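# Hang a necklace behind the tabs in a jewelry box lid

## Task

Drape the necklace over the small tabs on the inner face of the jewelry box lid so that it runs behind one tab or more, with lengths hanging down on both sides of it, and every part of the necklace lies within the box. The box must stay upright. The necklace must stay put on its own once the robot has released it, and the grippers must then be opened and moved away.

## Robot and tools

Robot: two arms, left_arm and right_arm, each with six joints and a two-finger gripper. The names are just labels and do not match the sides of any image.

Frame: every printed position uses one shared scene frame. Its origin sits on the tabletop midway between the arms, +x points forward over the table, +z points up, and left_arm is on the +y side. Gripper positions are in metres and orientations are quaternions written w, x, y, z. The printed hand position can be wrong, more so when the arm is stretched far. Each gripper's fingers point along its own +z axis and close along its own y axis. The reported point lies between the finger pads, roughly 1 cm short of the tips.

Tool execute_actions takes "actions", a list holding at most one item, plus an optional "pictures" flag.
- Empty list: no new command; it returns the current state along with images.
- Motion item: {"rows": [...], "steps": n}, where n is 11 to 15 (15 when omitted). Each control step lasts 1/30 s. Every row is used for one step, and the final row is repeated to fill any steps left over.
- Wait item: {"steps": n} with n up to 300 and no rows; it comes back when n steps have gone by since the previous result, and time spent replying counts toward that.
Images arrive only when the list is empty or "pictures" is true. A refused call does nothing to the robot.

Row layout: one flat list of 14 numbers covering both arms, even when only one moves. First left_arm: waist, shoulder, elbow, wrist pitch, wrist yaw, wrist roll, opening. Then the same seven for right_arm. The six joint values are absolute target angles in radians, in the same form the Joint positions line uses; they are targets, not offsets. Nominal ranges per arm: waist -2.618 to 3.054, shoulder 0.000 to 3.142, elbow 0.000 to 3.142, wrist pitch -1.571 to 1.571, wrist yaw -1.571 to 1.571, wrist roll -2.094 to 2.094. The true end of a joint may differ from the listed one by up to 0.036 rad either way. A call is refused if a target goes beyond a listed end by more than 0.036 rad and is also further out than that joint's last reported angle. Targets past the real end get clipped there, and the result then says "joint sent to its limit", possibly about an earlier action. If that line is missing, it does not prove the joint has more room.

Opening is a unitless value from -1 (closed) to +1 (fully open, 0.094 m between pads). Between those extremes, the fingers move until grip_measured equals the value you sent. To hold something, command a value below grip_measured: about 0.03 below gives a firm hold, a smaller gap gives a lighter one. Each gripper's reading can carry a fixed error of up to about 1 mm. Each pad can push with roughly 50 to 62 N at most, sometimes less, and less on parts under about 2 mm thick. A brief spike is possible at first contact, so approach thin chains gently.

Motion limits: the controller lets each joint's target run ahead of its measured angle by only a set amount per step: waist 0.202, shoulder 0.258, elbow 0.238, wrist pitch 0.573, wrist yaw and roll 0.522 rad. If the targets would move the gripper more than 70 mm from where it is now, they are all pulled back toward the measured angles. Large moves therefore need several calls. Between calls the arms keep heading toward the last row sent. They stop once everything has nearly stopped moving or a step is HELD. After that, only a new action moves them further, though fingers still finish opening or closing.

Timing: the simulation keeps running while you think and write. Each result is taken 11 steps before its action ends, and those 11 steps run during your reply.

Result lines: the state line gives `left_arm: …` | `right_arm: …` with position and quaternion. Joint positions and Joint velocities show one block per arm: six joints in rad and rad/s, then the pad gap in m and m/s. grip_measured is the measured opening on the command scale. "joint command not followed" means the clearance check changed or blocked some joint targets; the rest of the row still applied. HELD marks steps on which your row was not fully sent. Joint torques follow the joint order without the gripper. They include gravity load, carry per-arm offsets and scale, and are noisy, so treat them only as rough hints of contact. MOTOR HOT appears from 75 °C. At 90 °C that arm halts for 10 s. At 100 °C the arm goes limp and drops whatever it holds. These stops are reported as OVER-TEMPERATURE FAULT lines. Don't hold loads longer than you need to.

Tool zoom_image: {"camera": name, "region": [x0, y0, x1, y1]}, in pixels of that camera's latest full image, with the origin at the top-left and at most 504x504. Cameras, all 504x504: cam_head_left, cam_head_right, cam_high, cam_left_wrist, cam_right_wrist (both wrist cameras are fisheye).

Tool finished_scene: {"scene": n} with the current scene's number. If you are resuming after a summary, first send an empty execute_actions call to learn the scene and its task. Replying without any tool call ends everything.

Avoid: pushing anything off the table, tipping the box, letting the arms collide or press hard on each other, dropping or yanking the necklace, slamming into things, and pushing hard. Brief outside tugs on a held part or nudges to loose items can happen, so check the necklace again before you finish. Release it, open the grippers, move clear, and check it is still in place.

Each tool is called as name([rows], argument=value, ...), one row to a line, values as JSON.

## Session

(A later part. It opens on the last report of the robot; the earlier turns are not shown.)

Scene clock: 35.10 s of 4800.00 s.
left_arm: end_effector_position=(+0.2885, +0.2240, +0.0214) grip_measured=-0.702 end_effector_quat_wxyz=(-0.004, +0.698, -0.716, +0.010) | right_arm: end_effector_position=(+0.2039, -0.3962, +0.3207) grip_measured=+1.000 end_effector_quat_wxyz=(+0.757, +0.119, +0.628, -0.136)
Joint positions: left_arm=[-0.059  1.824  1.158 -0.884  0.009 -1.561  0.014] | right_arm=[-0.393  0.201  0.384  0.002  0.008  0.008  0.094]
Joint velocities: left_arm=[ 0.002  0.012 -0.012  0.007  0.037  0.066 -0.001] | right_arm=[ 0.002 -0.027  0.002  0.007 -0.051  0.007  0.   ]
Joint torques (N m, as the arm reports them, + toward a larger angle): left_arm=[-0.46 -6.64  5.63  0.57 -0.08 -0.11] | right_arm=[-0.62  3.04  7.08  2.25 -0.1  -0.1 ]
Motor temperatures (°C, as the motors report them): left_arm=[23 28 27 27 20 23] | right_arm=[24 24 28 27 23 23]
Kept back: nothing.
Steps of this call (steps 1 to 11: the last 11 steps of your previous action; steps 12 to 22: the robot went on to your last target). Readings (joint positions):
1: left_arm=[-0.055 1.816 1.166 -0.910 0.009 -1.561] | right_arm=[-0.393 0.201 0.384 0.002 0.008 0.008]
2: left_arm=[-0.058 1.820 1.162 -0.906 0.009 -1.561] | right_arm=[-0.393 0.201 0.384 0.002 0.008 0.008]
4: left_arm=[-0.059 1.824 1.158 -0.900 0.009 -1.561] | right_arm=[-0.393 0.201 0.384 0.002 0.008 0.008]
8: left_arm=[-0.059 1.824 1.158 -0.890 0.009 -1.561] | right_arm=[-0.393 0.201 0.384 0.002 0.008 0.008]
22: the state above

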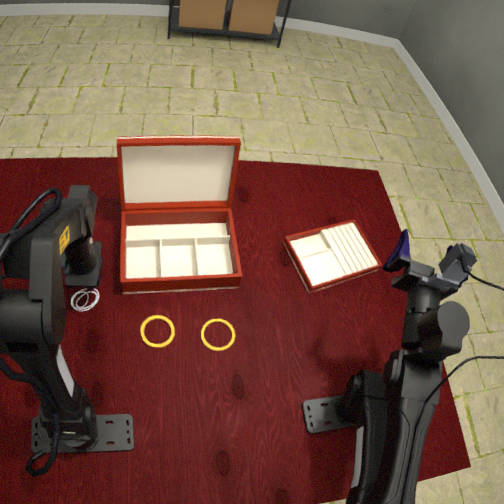

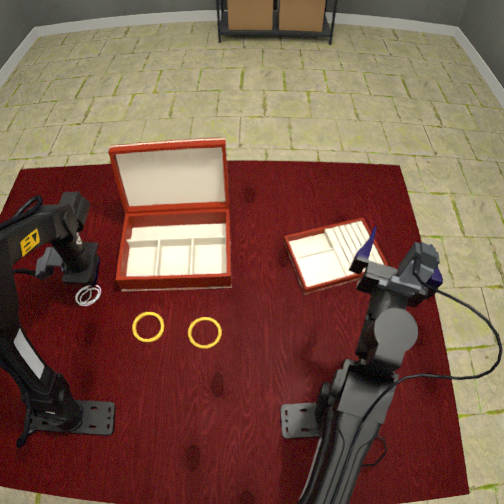

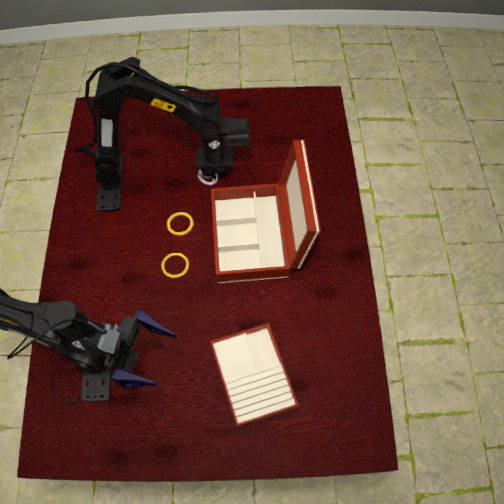

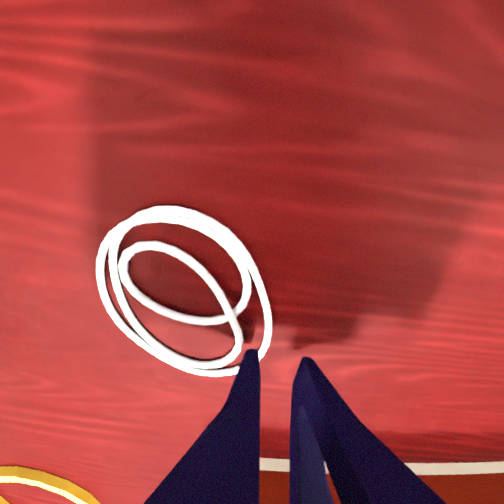

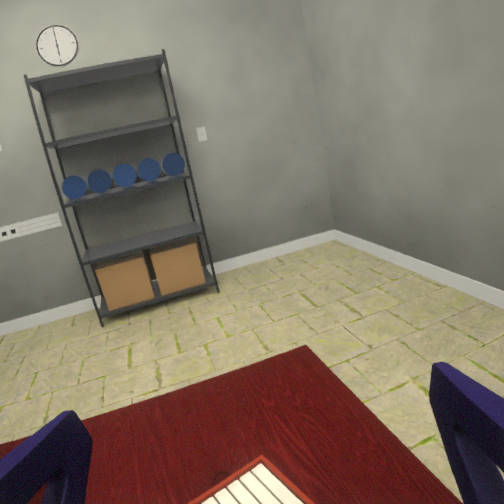

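execute_actions([
  {"rows":[[-0.036,1.824,1.158,-0.884,0,-1.57,-0.7,-0.4,0.2,0.4,0,0,0,1],[-0.036,1.824,1.158,-0.884,0,-1.57,-0.7,-0.4,0.2,0.4,0,0,0,1],[-0.036,1.824,1.158,-0.884,0,-1.57,-0.7,-0.4,0.2,0.4,0,0,0,1],[-0.036,1.824,1.158,-0.884,0,-1.57,-0.7,-0.4,0.2,0.4,0,0,0,1],[-0.036,1.824,1.158,-0.884,0,-1.57,-0.7,-0.4,0.2,0.4,0,0,0,1],[-0.04,1.845,1.125,-0.86,0,-1.57,-0.7,-0.4,0.2,0.4,0,0,0,1]],"steps":15},
])

execute_actions([
  {"steps":22},
], pictures=true)

zoom_image(camera="cam_left_wrist", region=[160,220,380,440])

Scene clock: 36.20 s of 4800.00 s.
left_arm: end_effector_position=(+0.2887, +0.2271, +0.0214) grip_measured=-0.702 end_effector_quat_wxyz=(-0.004, +0.702, -0.712, +0.010) | right_arm: end_effector_position=(+0.2039, -0.3962, +0.3207) grip_measured=+1.000 end_effector_quat_wxyz=(+0.757, +0.119, +0.628, -0.136)
Joint positions: left_arm=[-0.05   1.824  1.158 -0.884  0.009 -1.561  0.014] | right_arm=[-0.393  0.201  0.384  0.002  0.008  0.008  0.094]
Joint velocities: left_arm=[ 0.071  0.002 -0.007 -0.022 -0.066  0.022  0.   ] | right_arm=[ 0.017 -0.002  0.007  0.051 -0.037  0.037  0.   ]
Joint torques (N m, as the arm reports them, + toward a larger angle): left_arm=[ 0.67 -7.45  7.14  0.54 -0.08 -0.12] | right_arm=[-0.53  2.74  7.04  2.26 -0.08 -0.08]
Motor temperatures (°C, as the motors report them): left_arm=[23 29 27 27 20 23] | right_arm=[24 23 28 28 23 23]
Steps of this call (steps 1 to 15: the robot went on to your last target; steps 16 to 29: nothing new was sent; steps 30 to 33: the first 4 steps of this action). Readings (joint positions):
30: left_arm=[-0.058 1.824 1.158 -0.884 0.009 -1.561] | right_arm=[-0.393 0.201 0.384 0.002 0.008 0.008]
31: left_arm=[-0.056 1.824 1.158 -0.884 0.009 -1.561] | right_arm=[-0.393 0.201 0.384 0.002 0.008 0.008]
33: the state above

Scene clock: 36.93 s of 4800.00 s.
left_arm: end_effector_position=(+0.2900, +0.2282, +0.0191) grip_measured=-0.702 end_effector_quat_wxyz=(-0.007, +0.703, -0.711, +0.014) | right_arm: end_effector_position=(+0.2039, -0.3962, +0.3207) grip_measured=+1.000 end_effector_quat_wxyz=(+0.757, +0.119, +0.628, -0.136)
Joint positions: left_arm=[-0.046  1.824  1.147 -0.864  0.009 -1.562  0.014] | right_arm=[-0.393  0.201  0.384  0.002  0.008  0.008  0.094]
Joint velocities: left_arm=[-0.007 -0.022 -0.032  0.007 -0.022 -0.007 -0.   ] | right_arm=[-0.007 -0.017  0.012  0.051  0.007 -0.095  0.   ]
Joint torques (N m, as the arm reports them, + toward a larger angle): left_arm=[ 0.48 -5.9   5.18  0.57 -0.07 -0.11] | right_arm=[-0.7   2.85  7.09  2.22 -0.09 -0.05]
Motor temperatures (°C, as the motors report them): left_arm=[23 29 27 27 20 23] | right_arm=[24 23 28 28 23 23]
Kept back: nothing.
Steps of this call (steps 1 to 11: the last 11 steps of your previous action; steps 12 to 22: the robot went on to your last target). Readings (joint positions):
1: left_arm=[-0.047 1.824 1.158 -0.884 0.009 -1.561] | right_arm=[-0.393 0.201 0.384 0.002 0.008 0.008]
2: left_arm=[-0.046 1.824 1.157 -0.882 0.009 -1.562] | right_arm=[-0.393 0.201 0.384 0.002 0.008 0.008]
4: left_arm=[-0.046 1.824 1.153 -0.873 0.009 -1.562] | right_arm=[-0.393 0.201 0.384 0.002 0.008 0.008]
8: left_arm=[-0.046 1.824 1.147 -0.869 0.009 -1.562] | right_arm=[-0.393 0.201 0.384 0.002 0.008 0.008]
22: the state above

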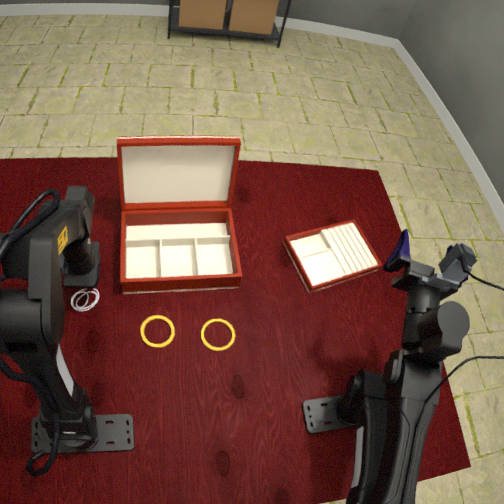

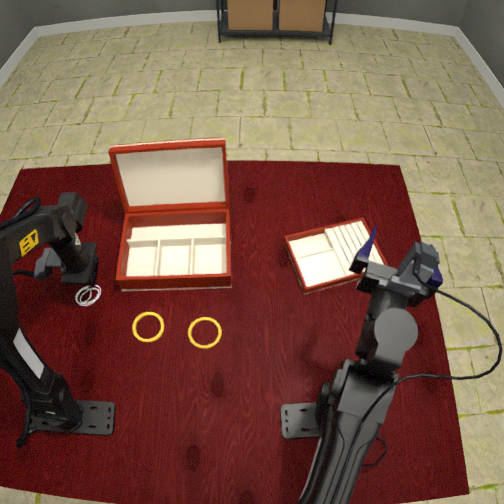

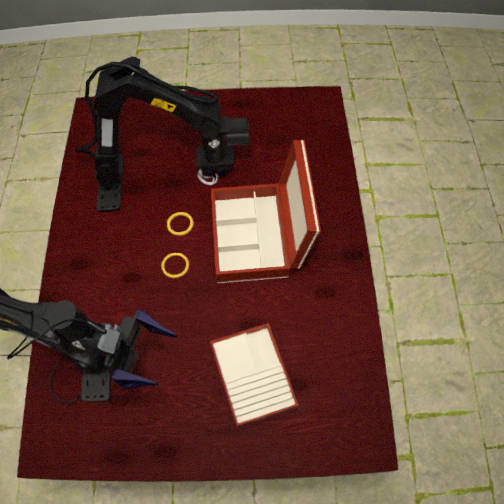

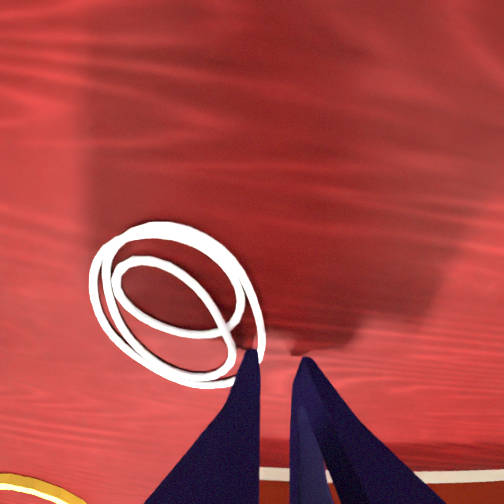

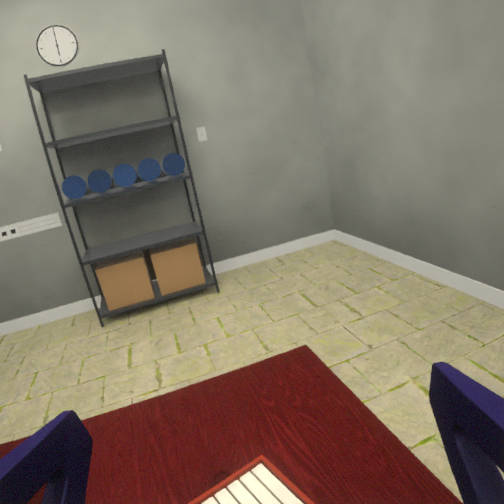

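Region (160, 220, 380, 440) of cam_left_wrist's 504x504 image, scaled by 2.291, with more detail than that image has.

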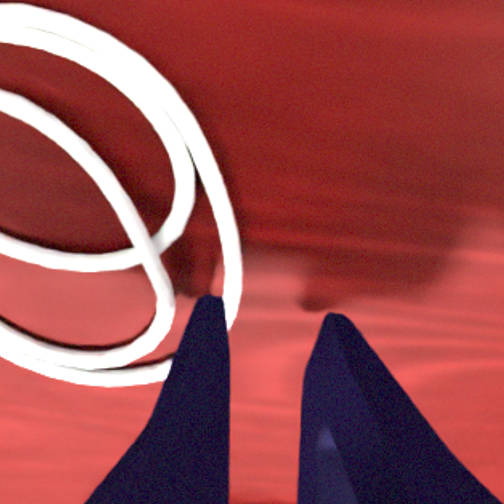

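execute_actions([
  {"rows":[[-0.025,1.79,1.11,-0.87,0,-1.57,-0.7,-0.4,0.2,0.4,0,0,0,1]],"steps":15},
])

execute_actions([
  {"steps":22},
], pictures=true)

zoom_image(camera="cam_left_wrist", region=[160,220,380,440])

Scene clock: 37.57 s of 4800.00 s.
left_arm: end_effector_position=(+0.2870, +0.2307, +0.0197) grip_measured=-0.702 end_effector_quat_wxyz=(-0.008, +0.706, -0.708, +0.014) | right_arm: end_effector_position=(+0.2039, -0.3962, +0.3207) grip_measured=+1.000 end_effector_quat_wxyz=(+0.757, +0.119, +0.628, -0.136)
Joint positions: left_arm=[-0.038  1.812  1.134 -0.862  0.009 -1.562  0.014] | right_arm=[-0.393  0.201  0.384  0.002  0.008  0.008  0.094]
Joint velocities: left_arm=[ 0.046 -0.056 -0.071 -0.022 -0.022  0.081  0.   ] | right_arm=[-0.002  0.007 -0.007  0.022  0.022  0.11   0.   ]
Joint torques (N m, as the arm reports them, + toward a larger angle): left_arm=[ 0.69 -8.64  5.33  0.48 -0.08 -0.12] | right_arm=[-0.59  2.88  7.09  2.21 -0.12 -0.05]
Motor temperatures (°C, as the motors report them): left_arm=[23 29 27 27 20 23] | right_arm=[24 23 28 28 23 23]
Steps of this call (steps 1 to 15: the robot went on to your last target; steps 16 to 19: the first 4 steps of this action). Readings (joint positions):
16: left_arm=[-0.045 1.823 1.145 -0.862 0.009 -1.562] | right_arm=[-0.393 0.201 0.384 0.002 0.008 0.008]
17: left_arm=[-0.043 1.819 1.141 -0.862 0.009 -1.562] | right_arm=[-0.393 0.201 0.384 0.002 0.008 0.008]
19: the state above

Scene clock: 38.30 s of 4800.00 s.
left_arm: end_effector_position=(+0.2869, +0.2319, +0.0202) grip_measured=-0.702 end_effector_quat_wxyz=(-0.008, +0.707, -0.707, +0.015) | right_arm: end_effector_position=(+0.2039, -0.3962, +0.3207) grip_measured=+1.000 end_effector_quat_wxyz=(+0.757, +0.119, +0.628, -0.136)
Joint positions: left_arm=[-0.034  1.809  1.133 -0.862  0.009 -1.562  0.014] | right_arm=[-0.393  0.201  0.384  0.002  0.008  0.008  0.094]
Joint velocities: left_arm=[-0.012  0.007  0.002 -0.022  0.051 -0.022 -0.001] | right_arm=[-0.007  0.007 -0.007  0.007  0.007 -0.095  0.   ]
Joint torques (N m, as the arm reports them, + toward a larger angle): left_arm=[ 0.77 -8.73  5.15  0.46 -0.09 -0.11] | right_arm=[-0.52  2.82  7.05  2.24 -0.1  -0.07]
Motor temperatures (°C, as the motors report them): left_arm=[23 29 27 27 20 23] | right_arm=[24 23 28 28 23 23]
Kept back: nothing.
Steps of this call (steps 1 to 11: the last 11 steps of your previous action; steps 12 to 15: the robot went on to your last target; steps 16 to 22: nothing new was sent). Readings (joint positions):
1: left_arm=[-0.036 1.810 1.133 -0.862 0.009 -1.562] | right_arm=[-0.393 0.201 0.384 0.002 0.008 0.008]
2: left_arm=[-0.035 1.810 1.133 -0.862 0.009 -1.562] | right_arm=[-0.393 0.201 0.384 0.002 0.008 0.008]
4: left_arm=[-0.034 1.809 1.133 -0.862 0.009 -1.562] | right_arm=[-0.393 0.201 0.384 0.002 0.008 0.008]
8: left_arm=[-0.034 1.809 1.133 -0.862 0.009 -1.562] | right_arm=[-0.393 0.201 0.384 0.002 0.008 0.008]
22: the state above
All arms were judged still, so your last target was given up. Only a new action makes them travel on or press farther. Fingers that are still opening or closing keep moving.

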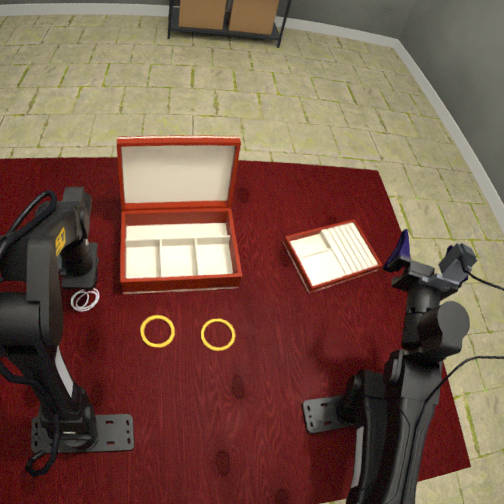

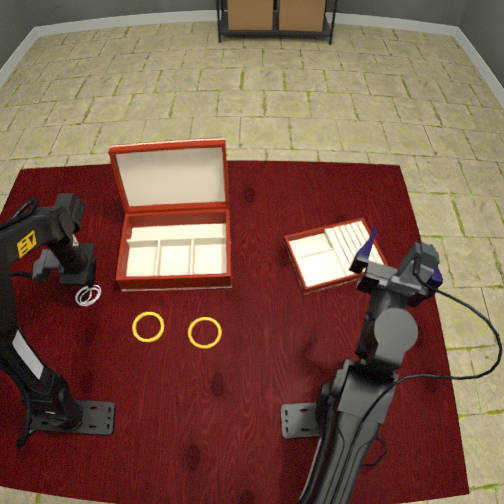

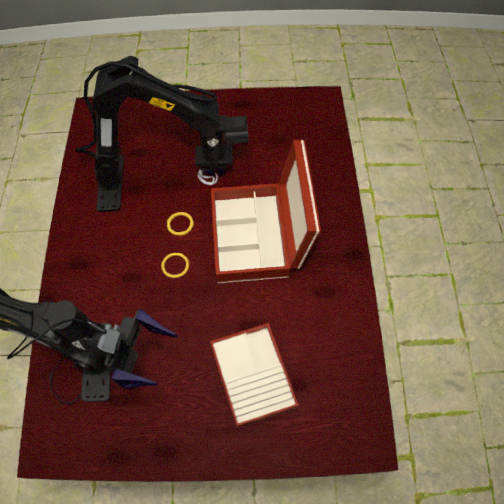

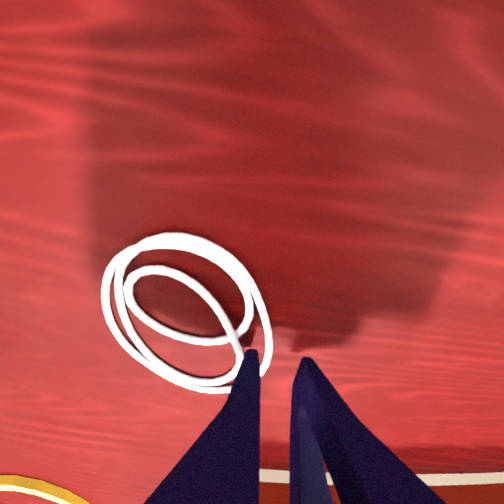

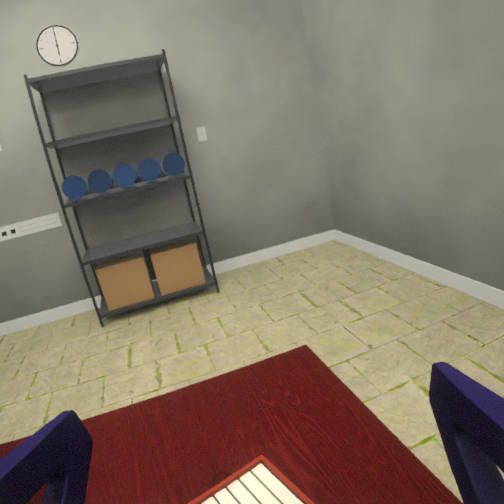

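Region (160, 220, 380, 440) of cam_left_wrist's 504x504 image, scaled by 2.291, with more detail than that image has.

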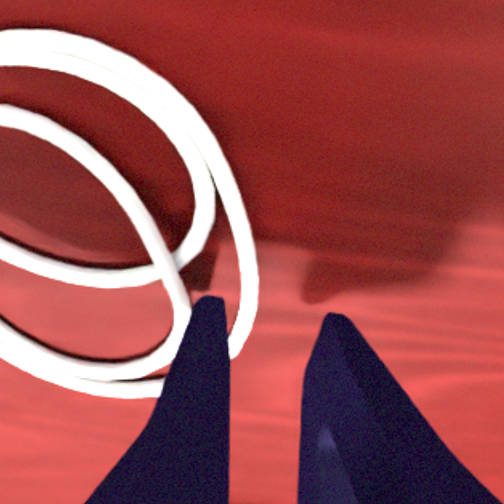

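execute_actions([
  {"rows":[[-0.034,1.85,1.085,-0.83,0,-1.57,-0.7,-0.4,0.2,0.4,0,0,0,1]],"steps":15},
])

execute_actions([
  {"steps":22},
], pictures=true)

zoom_image(camera="cam_left_wrist", region=[160,220,380,440])

Scene clock: 40.10 s of 4800.00 s.
left_arm: end_effector_position=(+0.2841, +0.2319, +0.0120) grip_measured=-0.702 end_effector_quat_wxyz=(-0.004, +0.707, -0.707, +0.010) | right_arm: end_effector_position=(+0.2039, -0.3962, +0.3207) grip_measured=+1.000 end_effector_quat_wxyz=(+0.757, +0.119, +0.628, -0.136)
Joint positions: left_arm=[-0.034  1.824  1.116 -0.842  0.009 -1.562  0.014] | right_arm=[-0.393  0.201  0.384  0.002  0.008  0.008  0.094]
Joint velocities: left_arm=[-0.007  0.095 -0.037  0.11  -0.022 -0.081 -0.001] | right_arm=[ 0.022  0.017 -0.012  0.022  0.007  0.007  0.   ]
Joint torques (N m, as the arm reports them, + toward a larger angle): left_arm=[ 0.11 -6.04  4.57  0.58 -0.08 -0.07] | right_arm=[-0.48  2.92  7.06  2.23 -0.08 -0.08]
Motor temperatures (°C, as the motors report them): left_arm=[23 29 27 27 20 23] | right_arm=[24 23 28 28 23 23]
Steps of this call (steps 1 to 50: nothing new was sent; steps 51 to 54: the first 4 steps of this action). Readings (joint positions):
51: left_arm=[-0.034 1.811 1.130 -0.857 0.009 -1.562] | right_arm=[-0.393 0.201 0.384 0.002 0.008 0.008]
52: left_arm=[-0.034 1.814 1.126 -0.850 0.009 -1.562] | right_arm=[-0.393 0.201 0.384 0.002 0.008 0.008]
54: the state above

Scene clock: 40.83 s of 4800.00 s.
left_arm: end_effector_position=(+0.2864, +0.2320, +0.0106) grip_measured=-0.701 end_effector_quat_wxyz=(-0.007, +0.708, -0.707, +0.013) | right_arm: end_effector_position=(+0.2039, -0.3962, +0.3207) grip_measured=+1.000 end_effector_quat_wxyz=(+0.757, +0.119, +0.628, -0.136)
Joint positions: left_arm=[-0.034  1.828  1.115 -0.83   0.009 -1.562  0.014] | right_arm=[-0.393  0.201  0.384  0.002  0.008  0.008  0.094]
Joint velocities: left_arm=[ 0.002  0.007 -0.017 -0.022 -0.051  0.007 -0.001] | right_arm=[ 0.002 -0.017 -0.012 -0.066 -0.007  0.007  0.   ]
Joint torques (N m, as the arm reports them, + toward a larger angle): left_arm=[ 0.09 -5.79  4.46  0.54 -0.07 -0.09] | right_arm=[-0.51  2.78  6.97  2.22 -0.11 -0.09]
Motor temperatures (°C, as the motors report them): left_arm=[23 29 27 26 20 23] | right_arm=[24 23 28 28 23 23]
Kept back: nothing.
Steps of this call (steps 1 to 11: the last 11 steps of your previous action; steps 12 to 22: the robot went on to your last target). Readings (joint positions):
1: left_arm=[-0.034 1.825 1.116 -0.837 0.009 -1.562] | right_arm=[-0.393 0.201 0.384 0.002 0.008 0.008]
2: left_arm=[-0.034 1.825 1.116 -0.831 0.009 -1.562] | right_arm=[-0.393 0.201 0.384 0.002 0.008 0.008]
4: left_arm=[-0.034 1.828 1.115 -0.830 0.009 -1.562] | right_arm=[-0.393 0.201 0.384 0.002 0.008 0.008]
8: left_arm=[-0.034 1.828 1.115 -0.830 0.009 -1.562] | right_arm=[-0.393 0.201 0.384 0.002 0.008 0.008]
22: the state above

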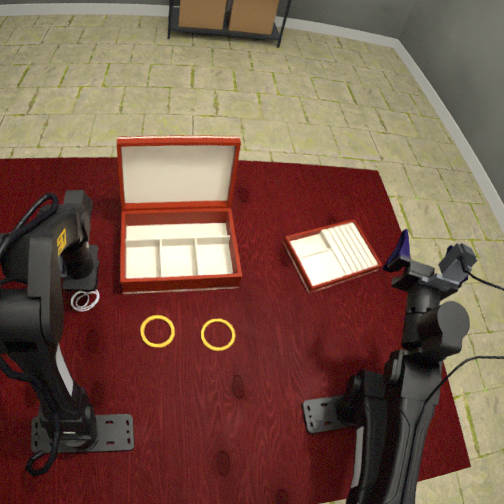

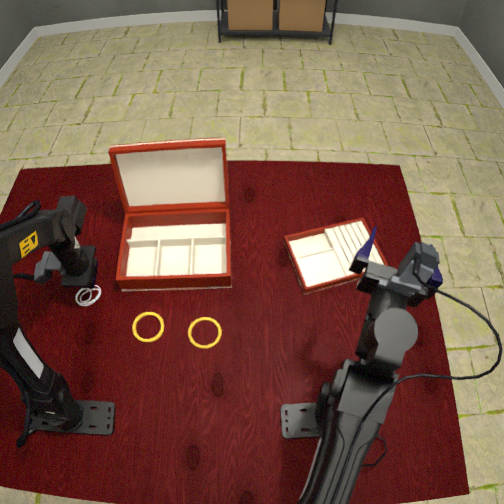

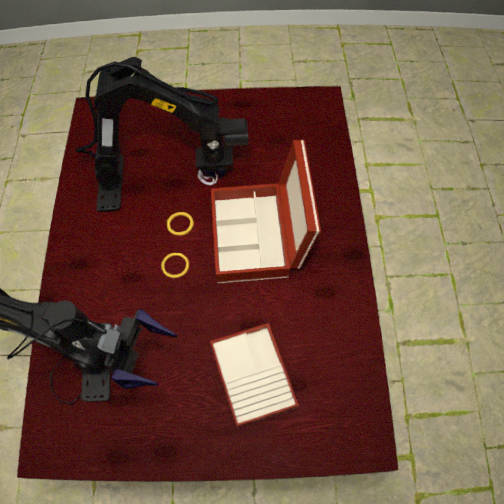

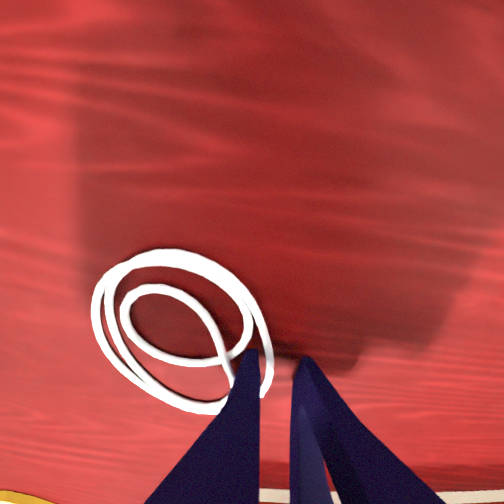

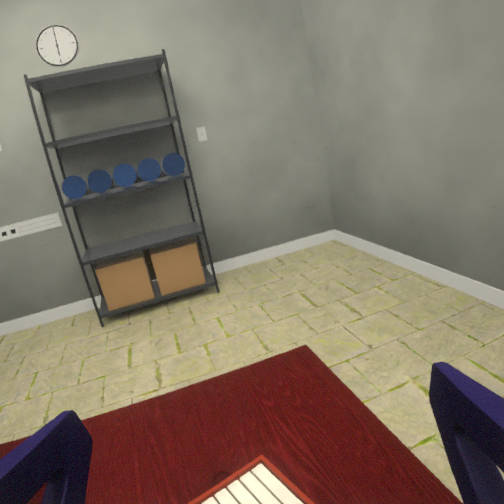

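Region (160, 220, 380, 440) of cam_left_wrist's 504x504 image, scaled by 2.291, with more detail than that image has.

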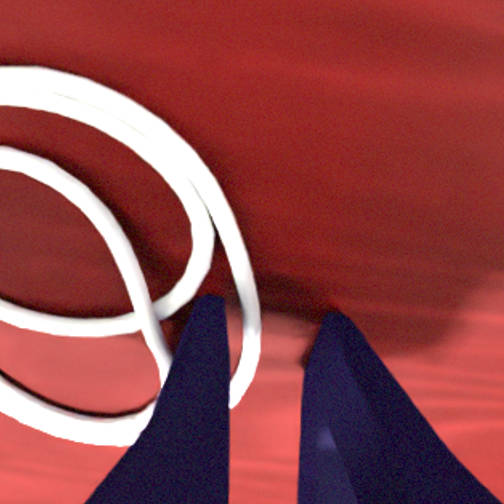

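execute_actions([
  {"rows":[[-0.034,1.86,1.085,-0.83,0,-1.57,-1,-0.4,0.2,0.4,0,0,0,1]],"steps":15},
])

execute_actions([
  {"steps":20},
], pictures=true)

zoom_image(camera="cam_left_wrist", region=[160,220,380,440])

Scene clock: 41.47 s of 4800.00 s.
left_arm: end_effector_position=(+0.2862, +0.2320, +0.0106) grip_measured=-0.987 end_effector_quat_wxyz=(-0.006, +0.708, -0.707, +0.013) | right_arm: end_effector_position=(+0.2039, -0.3962, +0.3207) grip_measured=+1.000 end_effector_quat_wxyz=(+0.757, +0.119, +0.628, -0.136)
Joint positions: left_arm=[-0.034  1.828  1.115 -0.831  0.009 -1.562  0.001] | right_arm=[-0.393  0.201  0.384  0.002  0.008  0.008  0.094]
Joint velocities: left_arm=[ 0.002 -0.007 -0.007  0.022 -0.007  0.051 -0.003] | right_arm=[-0.012  0.002 -0.002 -0.081 -0.022 -0.007  0.   ]
Joint torques (N m, as the arm reports them, + toward a larger angle): left_arm=[ 0.12 -5.01  4.44  0.57 -0.07 -0.11] | right_arm=[-0.48  2.76  7.11  2.23 -0.14 -0.06]
Motor temperatures (°C, as the motors report them): left_arm=[23 29 27 26 20 23] | right_arm=[24 23 28 28 23 23]
Steps of this call (steps 1 to 15: the robot went on to your last target; steps 16 to 19: the first 4 steps of this action). Readings (joint positions):
16: left_arm=[-0.034 1.828 1.115 -0.830 0.009 -1.562] | right_arm=[-0.393 0.201 0.384 0.002 0.008 0.008]
17: left_arm=[-0.034 1.828 1.115 -0.831 0.009 -1.562] | right_arm=[-0.393 0.201 0.384 0.002 0.008 0.008]
19: the state above

Scene clock: 42.13 s of 4800.00 s.
left_arm: end_effector_position=(+0.2862, +0.2320, +0.0106) grip_measured=-0.988 end_effector_quat_wxyz=(-0.006, +0.708, -0.707, +0.013) | right_arm: end_effector_position=(+0.2039, -0.3962, +0.3207) grip_measured=+1.000 end_effector_quat_wxyz=(+0.757, +0.119, +0.628, -0.136)
Joint positions: left_arm=[-0.034  1.828  1.115 -0.831  0.009 -1.562  0.001] | right_arm=[-0.393  0.201  0.384  0.002  0.008  0.008  0.094]
Joint velocities: left_arm=[ 0.017 -0.007 -0.002 -0.051 -0.066  0.007 -0.   ] | right_arm=[-0.002  0.007 -0.007 -0.007  0.022 -0.051  0.   ]
Joint torques (N m, as the arm reports them, + toward a larger angle): left_arm=[ 0.07 -5.08  4.47  0.55 -0.07 -0.09] | right_arm=[-0.56  2.98  7.16  2.27 -0.07 -0.11]
Motor temperatures (°C, as the motors report them): left_arm=[23 29 27 26 20 23] | right_arm=[24 23 28 28 23 23]
Kept back: nothing.
Steps of this call (steps 1 to 11: the last 11 steps of your previous action; steps 12 to 15: the robot went on to your last target; steps 16 to 20: nothing new was sent). Readings (joint positions):
1: left_arm=[-0.034 1.828 1.115 -0.831 0.009 -1.562] | right_arm=[-0.393 0.201 0.384 0.002 0.008 0.008]
2: left_arm=[-0.034 1.828 1.115 -0.831 0.009 -1.562] | right_arm=[-0.393 0.201 0.384 0.002 0.008 0.008]
4: left_arm=[-0.034 1.828 1.115 -0.831 0.009 -1.562] | right_arm=[-0.393 0.201 0.384 0.002 0.008 0.008]
8: left_arm=[-0.034 1.828 1.115 -0.831 0.009 -1.562] | right_arm=[-0.393 0.201 0.384 0.002 0.008 0.008]
20: the state above
All arms were judged still, so your last target was given up. Only a new action makes them travel on or press farther. Fingers that are still opening or closing keep moving.

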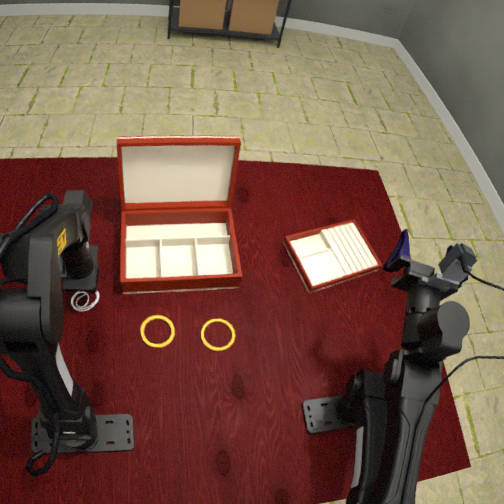

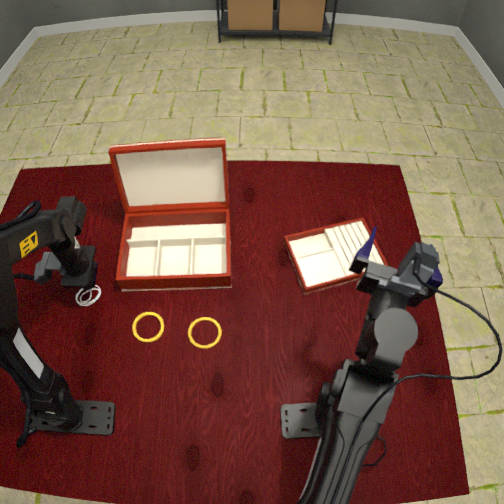

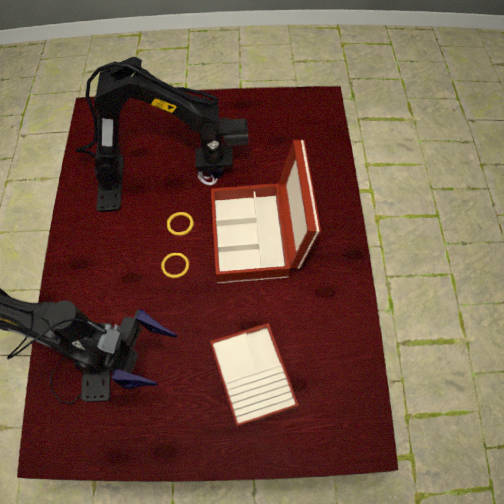

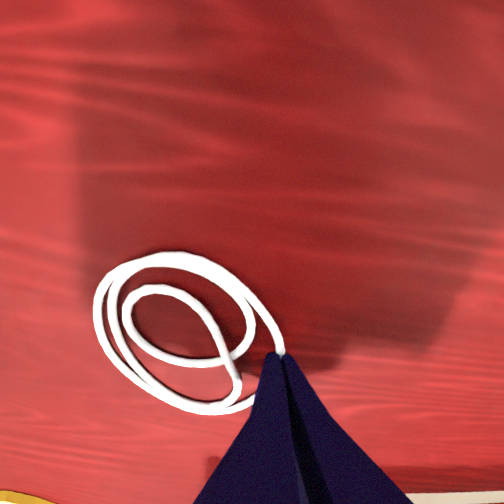

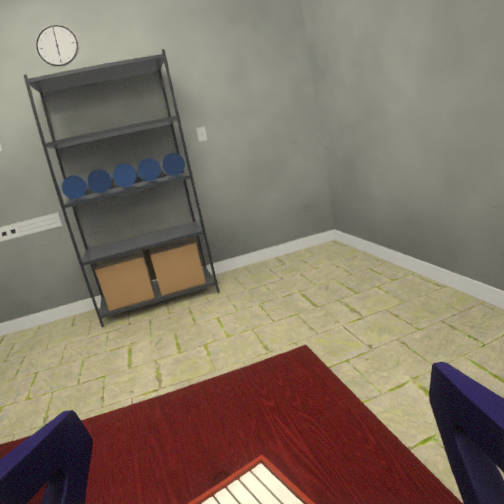

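Region (160, 220, 380, 440) of cam_left_wrist's 504x504 image, scaled by 2.291, with more detail than that image has.

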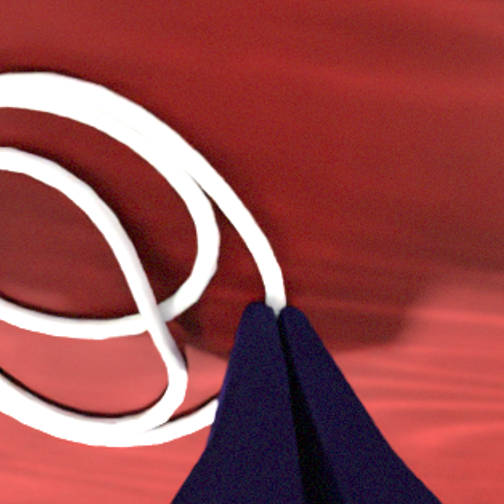

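Held at −.988. Lift slowly.

execute_actions([
  {"rows":[[-0.034,1.81,1.14,-0.85,0,-1.57,-1,-0.4,0.2,0.4,0,0,0,1],[-0.034,1.805,1.15,-0.87,0,-1.57,-1,-0.4,0.2,0.4,0,0,0,1],[-0.034,1.80,1.16,-0.89,0,-1.57,-1,-0.4,0.2,0.4,0,0,0,1],[-0.034,1.795,1.17,-0.91,0,-1.57,-1,-0.4,0.2,0.4,0,0,0,1],[-0.034,1.79,1.18,-0.93,0,-1.57,-1,-0.4,0.2,0.4,0,0,0,1],[-0.034,1.785,1.19,-0.95,0,-1.57,-1,-0.4,0.2,0.4,0,0,0,1],[-0.034,1.78,1.20,-0.97,0,-1.57,-1,-0.4,0.2,0.4,0,0,0,1],[-0.034,1.775,1.21,-0.99,0,-1.57,-1,-0.4,0.2,0.4,0,0,0,1],[-0.034,1.77,1.22,-1.01,0,-1.57,-1,-0.4,0.2,0.4,0,0,0,1]],"steps":15},
])

execute_actions([
  {"steps":20},
], pictures=true)

Scene clock: 42.70 s of 4800.00 s.
left_arm: end_effector_position=(+0.2853, +0.2320, +0.0129) grip_measured=-0.988 end_effector_quat_wxyz=(-0.004, +0.708, -0.707, +0.010) | right_arm: end_effector_position=(+0.2039, -0.3962, +0.3207) grip_measured=+1.000 end_effector_quat_wxyz=(+0.757, +0.119, +0.628, -0.136)
Joint positions: left_arm=[-0.034  1.828  1.125 -0.849  0.009 -1.562  0.001] | right_arm=[-0.393  0.201  0.384  0.002  0.008  0.008  0.094]
Joint velocities: left_arm=[-0.002 -0.046  0.183 -0.33   0.037  0.007 -0.   ] | right_arm=[ 0.007  0.012  0.007 -0.037  0.022  0.037  0.   ]
Joint torques (N m, as the arm reports them, + toward a larger angle): left_arm=[ 0.1  -9.59  9.91  0.39 -0.09 -0.1 ] | right_arm=[-0.52  2.75  7.24  2.24 -0.14 -0.12]
Motor temperatures (°C, as the motors report them): left_arm=[23 29 27 26 20 23] | right_arm=[24 23 28 28 23 23]
Steps of this call (steps 1 to 13: nothing new was sent; steps 14 to 17: the first 4 steps of this action). Readings (joint positions):
14: left_arm=[-0.034 1.828 1.115 -0.831 0.009 -1.562] | right_arm=[-0.393 0.201 0.384 0.002 0.008 0.008]
15: left_arm=[-0.034 1.828 1.116 -0.833 0.009 -1.562] | right_arm=[-0.393 0.201 0.384 0.002 0.008 0.008]
17: the state above

Scene clock: 43.37 s of 4800.00 s.
left_arm: end_effector_position=(+0.2815, +0.2320, +0.0439) grip_measured=-0.988 end_effector_quat_wxyz=(+0.002, +0.708, -0.707, +0.004) | right_arm: end_effector_position=(+0.2039, -0.3962, +0.3207) grip_measured=+1.000 end_effector_quat_wxyz=(+0.757, +0.119, +0.628, -0.136)
Joint positions: left_arm=[-0.034  1.781  1.2   -0.986  0.009 -1.562  0.001] | right_arm=[-0.393  0.201  0.384  0.002  0.008  0.008  0.094]
Joint velocities: left_arm=[ 0.002 -0.022  0.017  0.007  0.066  0.007  0.   ] | right_arm=[-0.007 -0.017 -0.007 -0.007  0.066 -0.007  0.   ]
Joint torques (N m, as the arm reports them, + toward a larger angle): left_arm=[ 0.08 -8.01  8.97  0.26 -0.08 -0.1 ] | right_arm=[-0.51  3.02  6.98  2.27 -0.11 -0.1 ]
Motor temperatures (°C, as the motors report them): left_arm=[23 29 27 26 20 23] | right_arm=[24 23 28 28 23 23]
Kept back: nothing.
Steps of this call (steps 1 to 11: the last 11 steps of your previous action; steps 12 to 20: the robot went on to your last target). Readings (joint positions):
1: left_arm=[-0.034 1.826 1.132 -0.860 0.009 -1.562] | right_arm=[-0.393 0.201 0.384 0.002 0.008 0.008]
2: left_arm=[-0.034 1.822 1.140 -0.874 0.009 -1.562] | right_arm=[-0.393 0.201 0.384 0.002 0.008 0.008]
4: left_arm=[-0.034 1.810 1.161 -0.904 0.009 -1.562] | right_arm=[-0.393 0.201 0.384 0.002 0.008 0.008]
8: left_arm=[-0.034 1.785 1.196 -0.950 0.009 -1.562] | right_arm=[-0.393 0.201 0.384 0.002 0.008 0.008]
20: the state above

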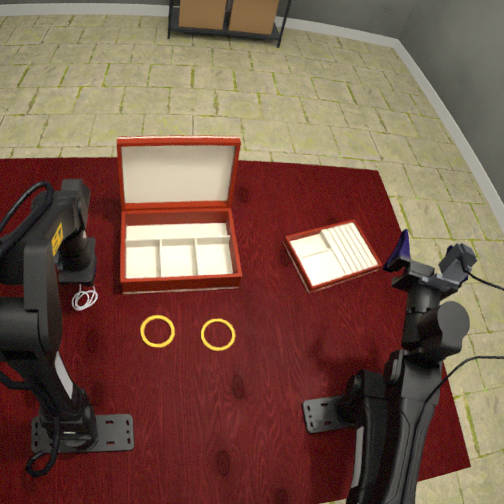

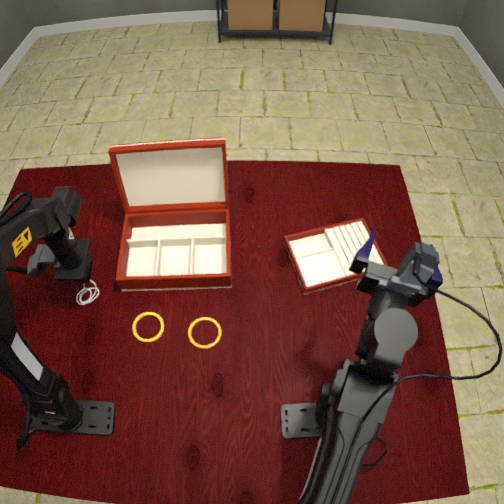

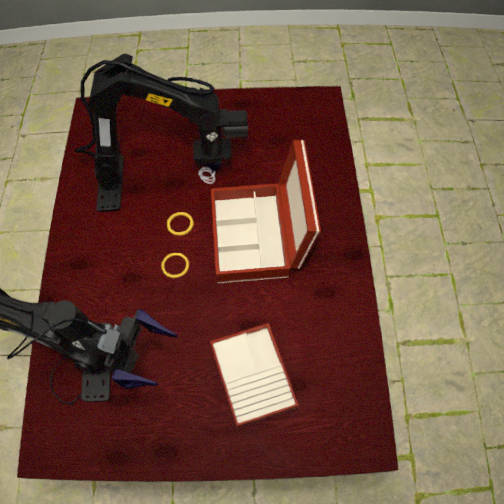

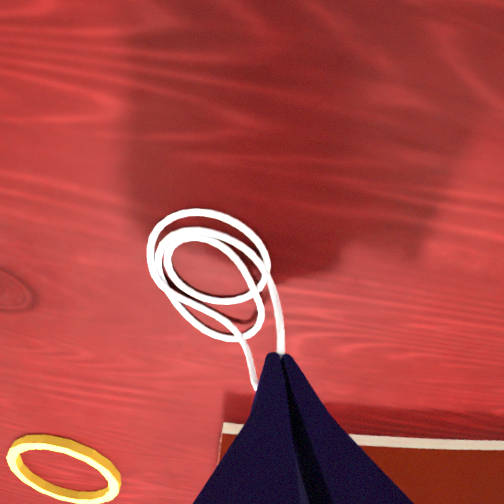

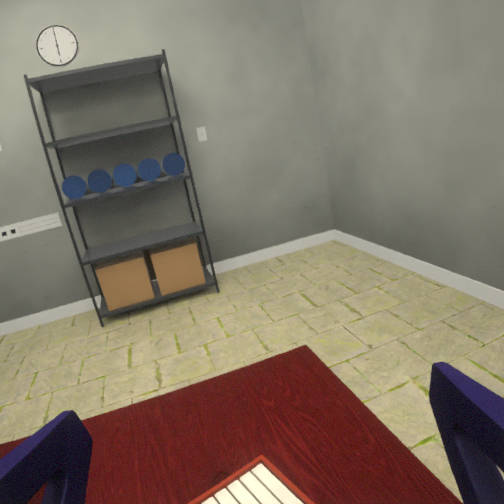

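execute_actions([
  {"rows":[[-0.034,1.76,1.24,-1.04,0,-1.57,-1,-0.4,0.2,0.4,0,0,0,1],[-0.034,1.75,1.26,-1.07,0,-1.57,-1,-0.4,0.2,0.4,0,0,0,1],[-0.034,1.745,1.28,-1.1,0,-1.57,-1,-0.4,0.2,0.4,0,0,0,1],[-0.034,1.74,1.30,-1.13,0,-1.57,-1,-0.4,0.2,0.4,0,0,0,1],[-0.034,1.73,1.32,-1.15,0,-1.57,-1,-0.4,0.2,0.4,0,0,0,1],[-0.034,1.725,1.34,-1.18,0,-1.57,-1,-0.4,0.2,0.4,0,0,0,1],[-0.034,1.72,1.36,-1.2,0,-1.57,-1,-0.4,0.2,0.4,0,0,0,1],[-0.034,1.71,1.38,-1.23,0,-1.57,-1,-0.4,0.2,0.4,0,0,0,1],[-0.034,1.705,1.40,-1.26,0,-1.57,-1,-0.4,0.2,0.4,0,0,0,1],[-0.034,1.70,1.42,-1.29,0,-1.57,-1,-0.4,0.2,0.4,0,0,0,1],[-0.034,1.69,1.44,-1.31,0,-1.57,-1,-0.4,0.2,0.4,0,0,0,1],[-0.034,1.685,1.46,-1.34,0,-1.57,-1,-0.4,0.2,0.4,0,0,0,1],[-0.034,1.68,1.48,-1.37,0,-1.57,-1,-0.4,0.2,0.4,0,0,0,1],[-0.034,1.67,1.50,-1.39,0,-1.57,-1,-0.4,0.2,0.4,0,0,0,1],[-0.034,1.66,1.52,-1.42,0,-1.57,-1,-0.4,0.2,0.4,0,0,0,1]],"steps":15},
])

execute_actions([
  {"rows":[[-0.034,1.64,1.53,-1.4,0,-1.57,-1,-0.4,0.2,0.4,0,0,0,1],[-0.034,1.62,1.54,-1.38,0,-1.57,-1,-0.4,0.2,0.4,0,0,0,1],[-0.034,1.60,1.55,-1.36,0,-1.57,-1,-0.4,0.2,0.4,0,0,0,1],[-0.034,1.58,1.55,-1.34,0,-1.57,-1,-0.4,0.2,0.4,0,0,0,1],[-0.034,1.56,1.55,-1.32,0,-1.57,-1,-0.4,0.2,0.4,0,0,0,1],[-0.034,1.54,1.55,-1.30,0,-1.57,-1,-0.4,0.2,0.4,0,0,0,1],[-0.034,1.52,1.55,-1.28,0,-1.57,-1,-0.4,0.2,0.4,0,0,0,1],[-0.034,1.50,1.55,-1.26,0,-1.57,-1,-0.4,0.2,0.4,0,0,0,1],[-0.034,1.48,1.55,-1.24,0,-1.57,-1,-0.4,0.2,0.4,0,0,0,1],[-0.034,1.46,1.55,-1.22,0,-1.57,-1,-0.4,0.2,0.4,0,0,0,1],[-0.034,1.44,1.55,-1.2,0,-1.57,-1,-0.4,0.2,0.4,0,0,0,1],[-0.034,1.42,1.55,-1.18,0,-1.57,-1,-0.4,0.2,0.4,0,0,0,1],[-0.034,1.40,1.55,-1.16,0,-1.57,-1,-0.4,0.2,0.4,0,0,0,1],[-0.034,1.38,1.55,-1.14,0,-1.57,-1,-0.4,0.2,0.4,0,0,0,1],[-0.034,1.36,1.55,-1.12,0,-1.57,-1,-0.4,0.2,0.4,0,0,0,1]],"steps":15},
])

execute_actions([
  {"steps":30},
], pictures=true)

Scene clock: 46.57 s of 4800.00 s.
left_arm: end_effector_position=(+0.2798, +0.2319, +0.0523) grip_measured=-0.988 end_effector_quat_wxyz=(+0.008, +0.708, -0.707, -0.001) | right_arm: end_effector_position=(+0.2039, -0.3962, +0.3207) grip_measured=+1.000 end_effector_quat_wxyz=(+0.757, +0.119, +0.628, -0.136)
Joint positions: left_arm=[-0.034  1.78   1.233 -1.037  0.009 -1.562  0.001] | right_arm=[-0.393  0.201  0.384  0.002  0.008  0.008  0.094]
Joint velocities: left_arm=[-0.012 -0.056  0.462 -0.535 -0.037 -0.037 -0.001] | right_arm=[-0.007  0.027 -0.007 -0.066  0.081 -0.022  0.   ]
Joint torques (N m, as the arm reports them, + toward a larger angle): left_arm=[ 0.07 -9.98 10.69  0.37 -0.09 -0.1 ] | right_arm=[-0.4   2.82  7.01  2.24 -0.11 -0.08]
Motor temperatures (°C, as the motors report them): left_arm=[23 30 28 26 20 23] | right_arm=[24 23 28 28 23 23]
Steps of this call (steps 1 to 15: the robot went on to your last target; steps 16 to 90: nothing new was sent; then 0.07 s passed at rest; steps 91 to 94: the first 4 steps of this action). Readings (joint positions):
91: left_arm=[-0.034 1.781 1.201 -0.991 0.009 -1.562] | right_arm=[-0.393 0.201 0.384 0.002 0.008 0.008]
92: left_arm=[-0.034 1.781 1.207 -1.002 0.009 -1.562] | right_arm=[-0.393 0.201 0.384 0.002 0.008 0.008]
94: the state above

Scene clock: 47.07 s of 4800.00 s.
left_arm: end_effector_position=(+0.2860, +0.2320, +0.1628) grip_measured=-0.988 end_effector_quat_wxyz=(-0.039, +0.706, -0.706, +0.045) | right_arm: end_effector_position=(+0.2039, -0.3962, +0.3207) grip_measured=+1.000 end_effector_quat_wxyz=(+0.757, +0.119, +0.628, -0.136)
Joint positions: left_arm=[-0.034  1.64   1.509 -1.322  0.009 -1.562  0.001] | right_arm=[-0.393  0.201  0.384  0.002  0.008  0.008  0.094]
Joint velocities: left_arm=[-0.012 -0.535  0.183  0.051 -0.051  0.022  0.001] | right_arm=[-0.017 -0.002 -0.002 -0.022 -0.037  0.022  0.   ]
Joint torques (N m, as the arm reports them, + toward a larger angle): left_arm=[ 0.09 -8.22 10.3   0.53 -0.07 -0.09] | right_arm=[-0.59  2.79  7.23  2.21 -0.13 -0.12]
Motor temperatures (°C, as the motors report them): left_arm=[23 30 28 26 20 23] | right_arm=[24 23 28 28 23 23]
Steps of this call (steps 1 to 11: the last 11 steps of your previous action; steps 12 to 15: the first 4 steps of this action). Readings (joint positions):
12: left_arm=[-0.034 1.685 1.479 -1.302 0.009 -1.562] | right_arm=[-0.393 0.201 0.384 0.002 0.008 0.008]
13: left_arm=[-0.034 1.673 1.491 -1.314 0.009 -1.562] | right_arm=[-0.393 0.201 0.384 0.002 0.008 0.008]
15: the state above

Scene clock: 48.07 s of 4800.00 s.
left_arm: end_effector_position=(+0.3091, +0.2322, +0.2731) grip_measured=-0.988 end_effector_quat_wxyz=(-0.212, +0.675, -0.673, +0.215) | right_arm: end_effector_position=(+0.2039, -0.3962, +0.3207) grip_measured=+1.000 end_effector_quat_wxyz=(+0.757, +0.119, +0.628, -0.136)
Joint positions: left_arm=[-0.034  1.366  1.53  -1.122  0.009 -1.566  0.001] | right_arm=[-0.393  0.201  0.384  0.002  0.008  0.008  0.094]
Joint velocities: left_arm=[-0.012 -0.012 -0.007  0.007 -0.022  0.007 -0.   ] | right_arm=[-0.007 -0.012 -0.002  0.066  0.022 -0.051  0.   ]
Joint torques (N m, as the arm reports them, + toward a larger angle): left_arm=[ 0.09 -4.51  9.73  1.6  -0.07 -0.07] | right_arm=[-0.58  2.78  7.11  2.21 -0.08 -0.14]
Motor temperatures (°C, as the motors report them): left_arm=[23 30 28 26 20 23] | right_arm=[24 23 28 28 23 23]
Kept back: nothing.
Steps of this call (steps 1 to 11: the last 11 steps of your previous action; steps 12 to 30: the robot went on to your last target). Readings (joint positions):
1: left_arm=[-0.034 1.620 1.515 -1.321 0.009 -1.562] | right_arm=[-0.393 0.201 0.384 0.002 0.008 0.008]
2: left_arm=[-0.034 1.599 1.519 -1.317 0.009 -1.562] | right_arm=[-0.393 0.201 0.384 0.002 0.008 0.008]
4: left_arm=[-0.034 1.554 1.522 -1.303 0.009 -1.562] | right_arm=[-0.393 0.201 0.384 0.002 0.008 0.008]
8: left_arm=[-0.034 1.472 1.523 -1.250 0.009 -1.563] | right_arm=[-0.393 0.201 0.384 0.002 0.008 0.008]
30: the state above

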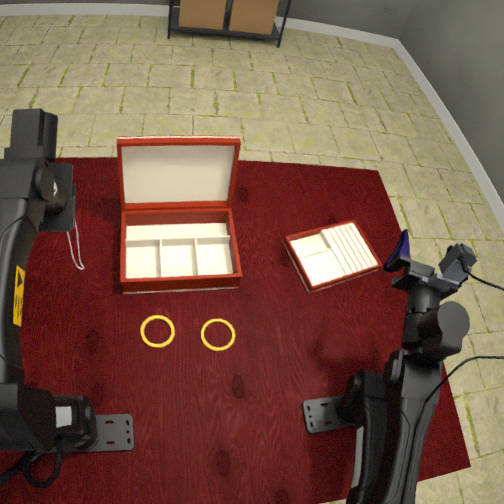

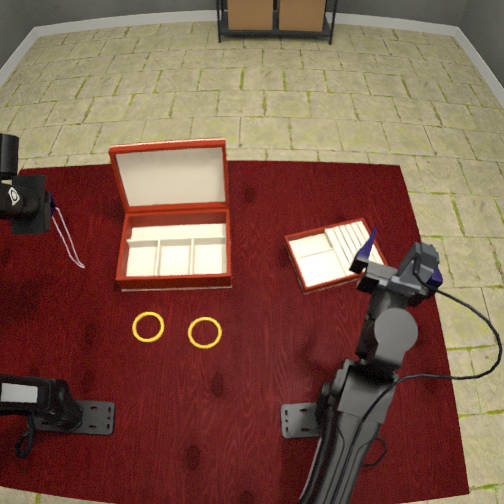

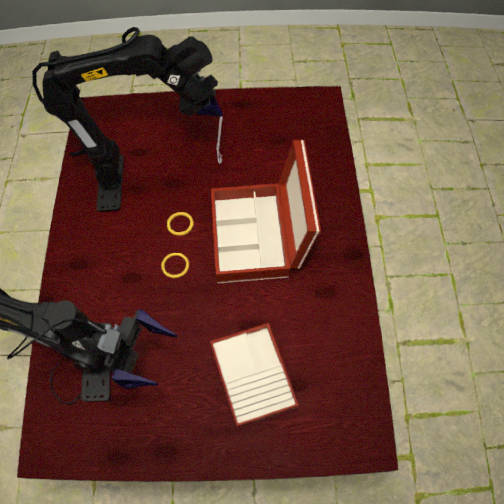

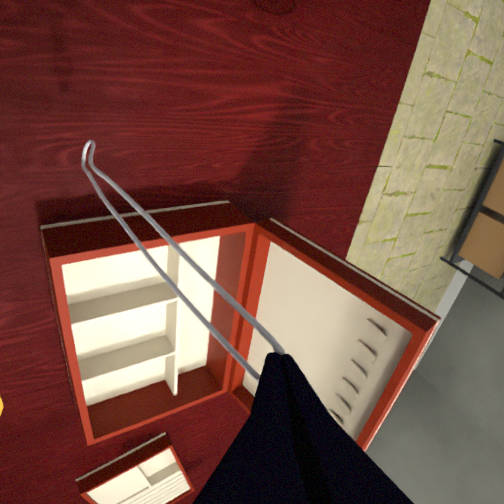

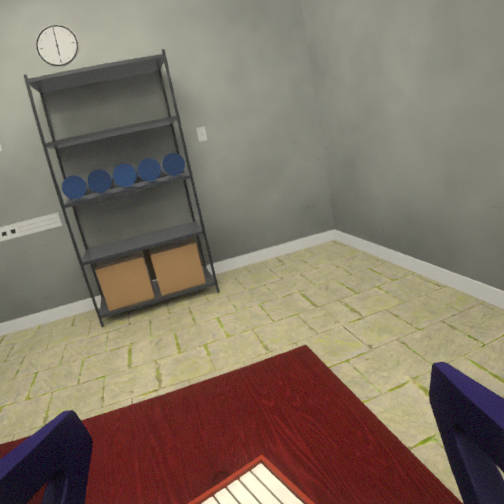

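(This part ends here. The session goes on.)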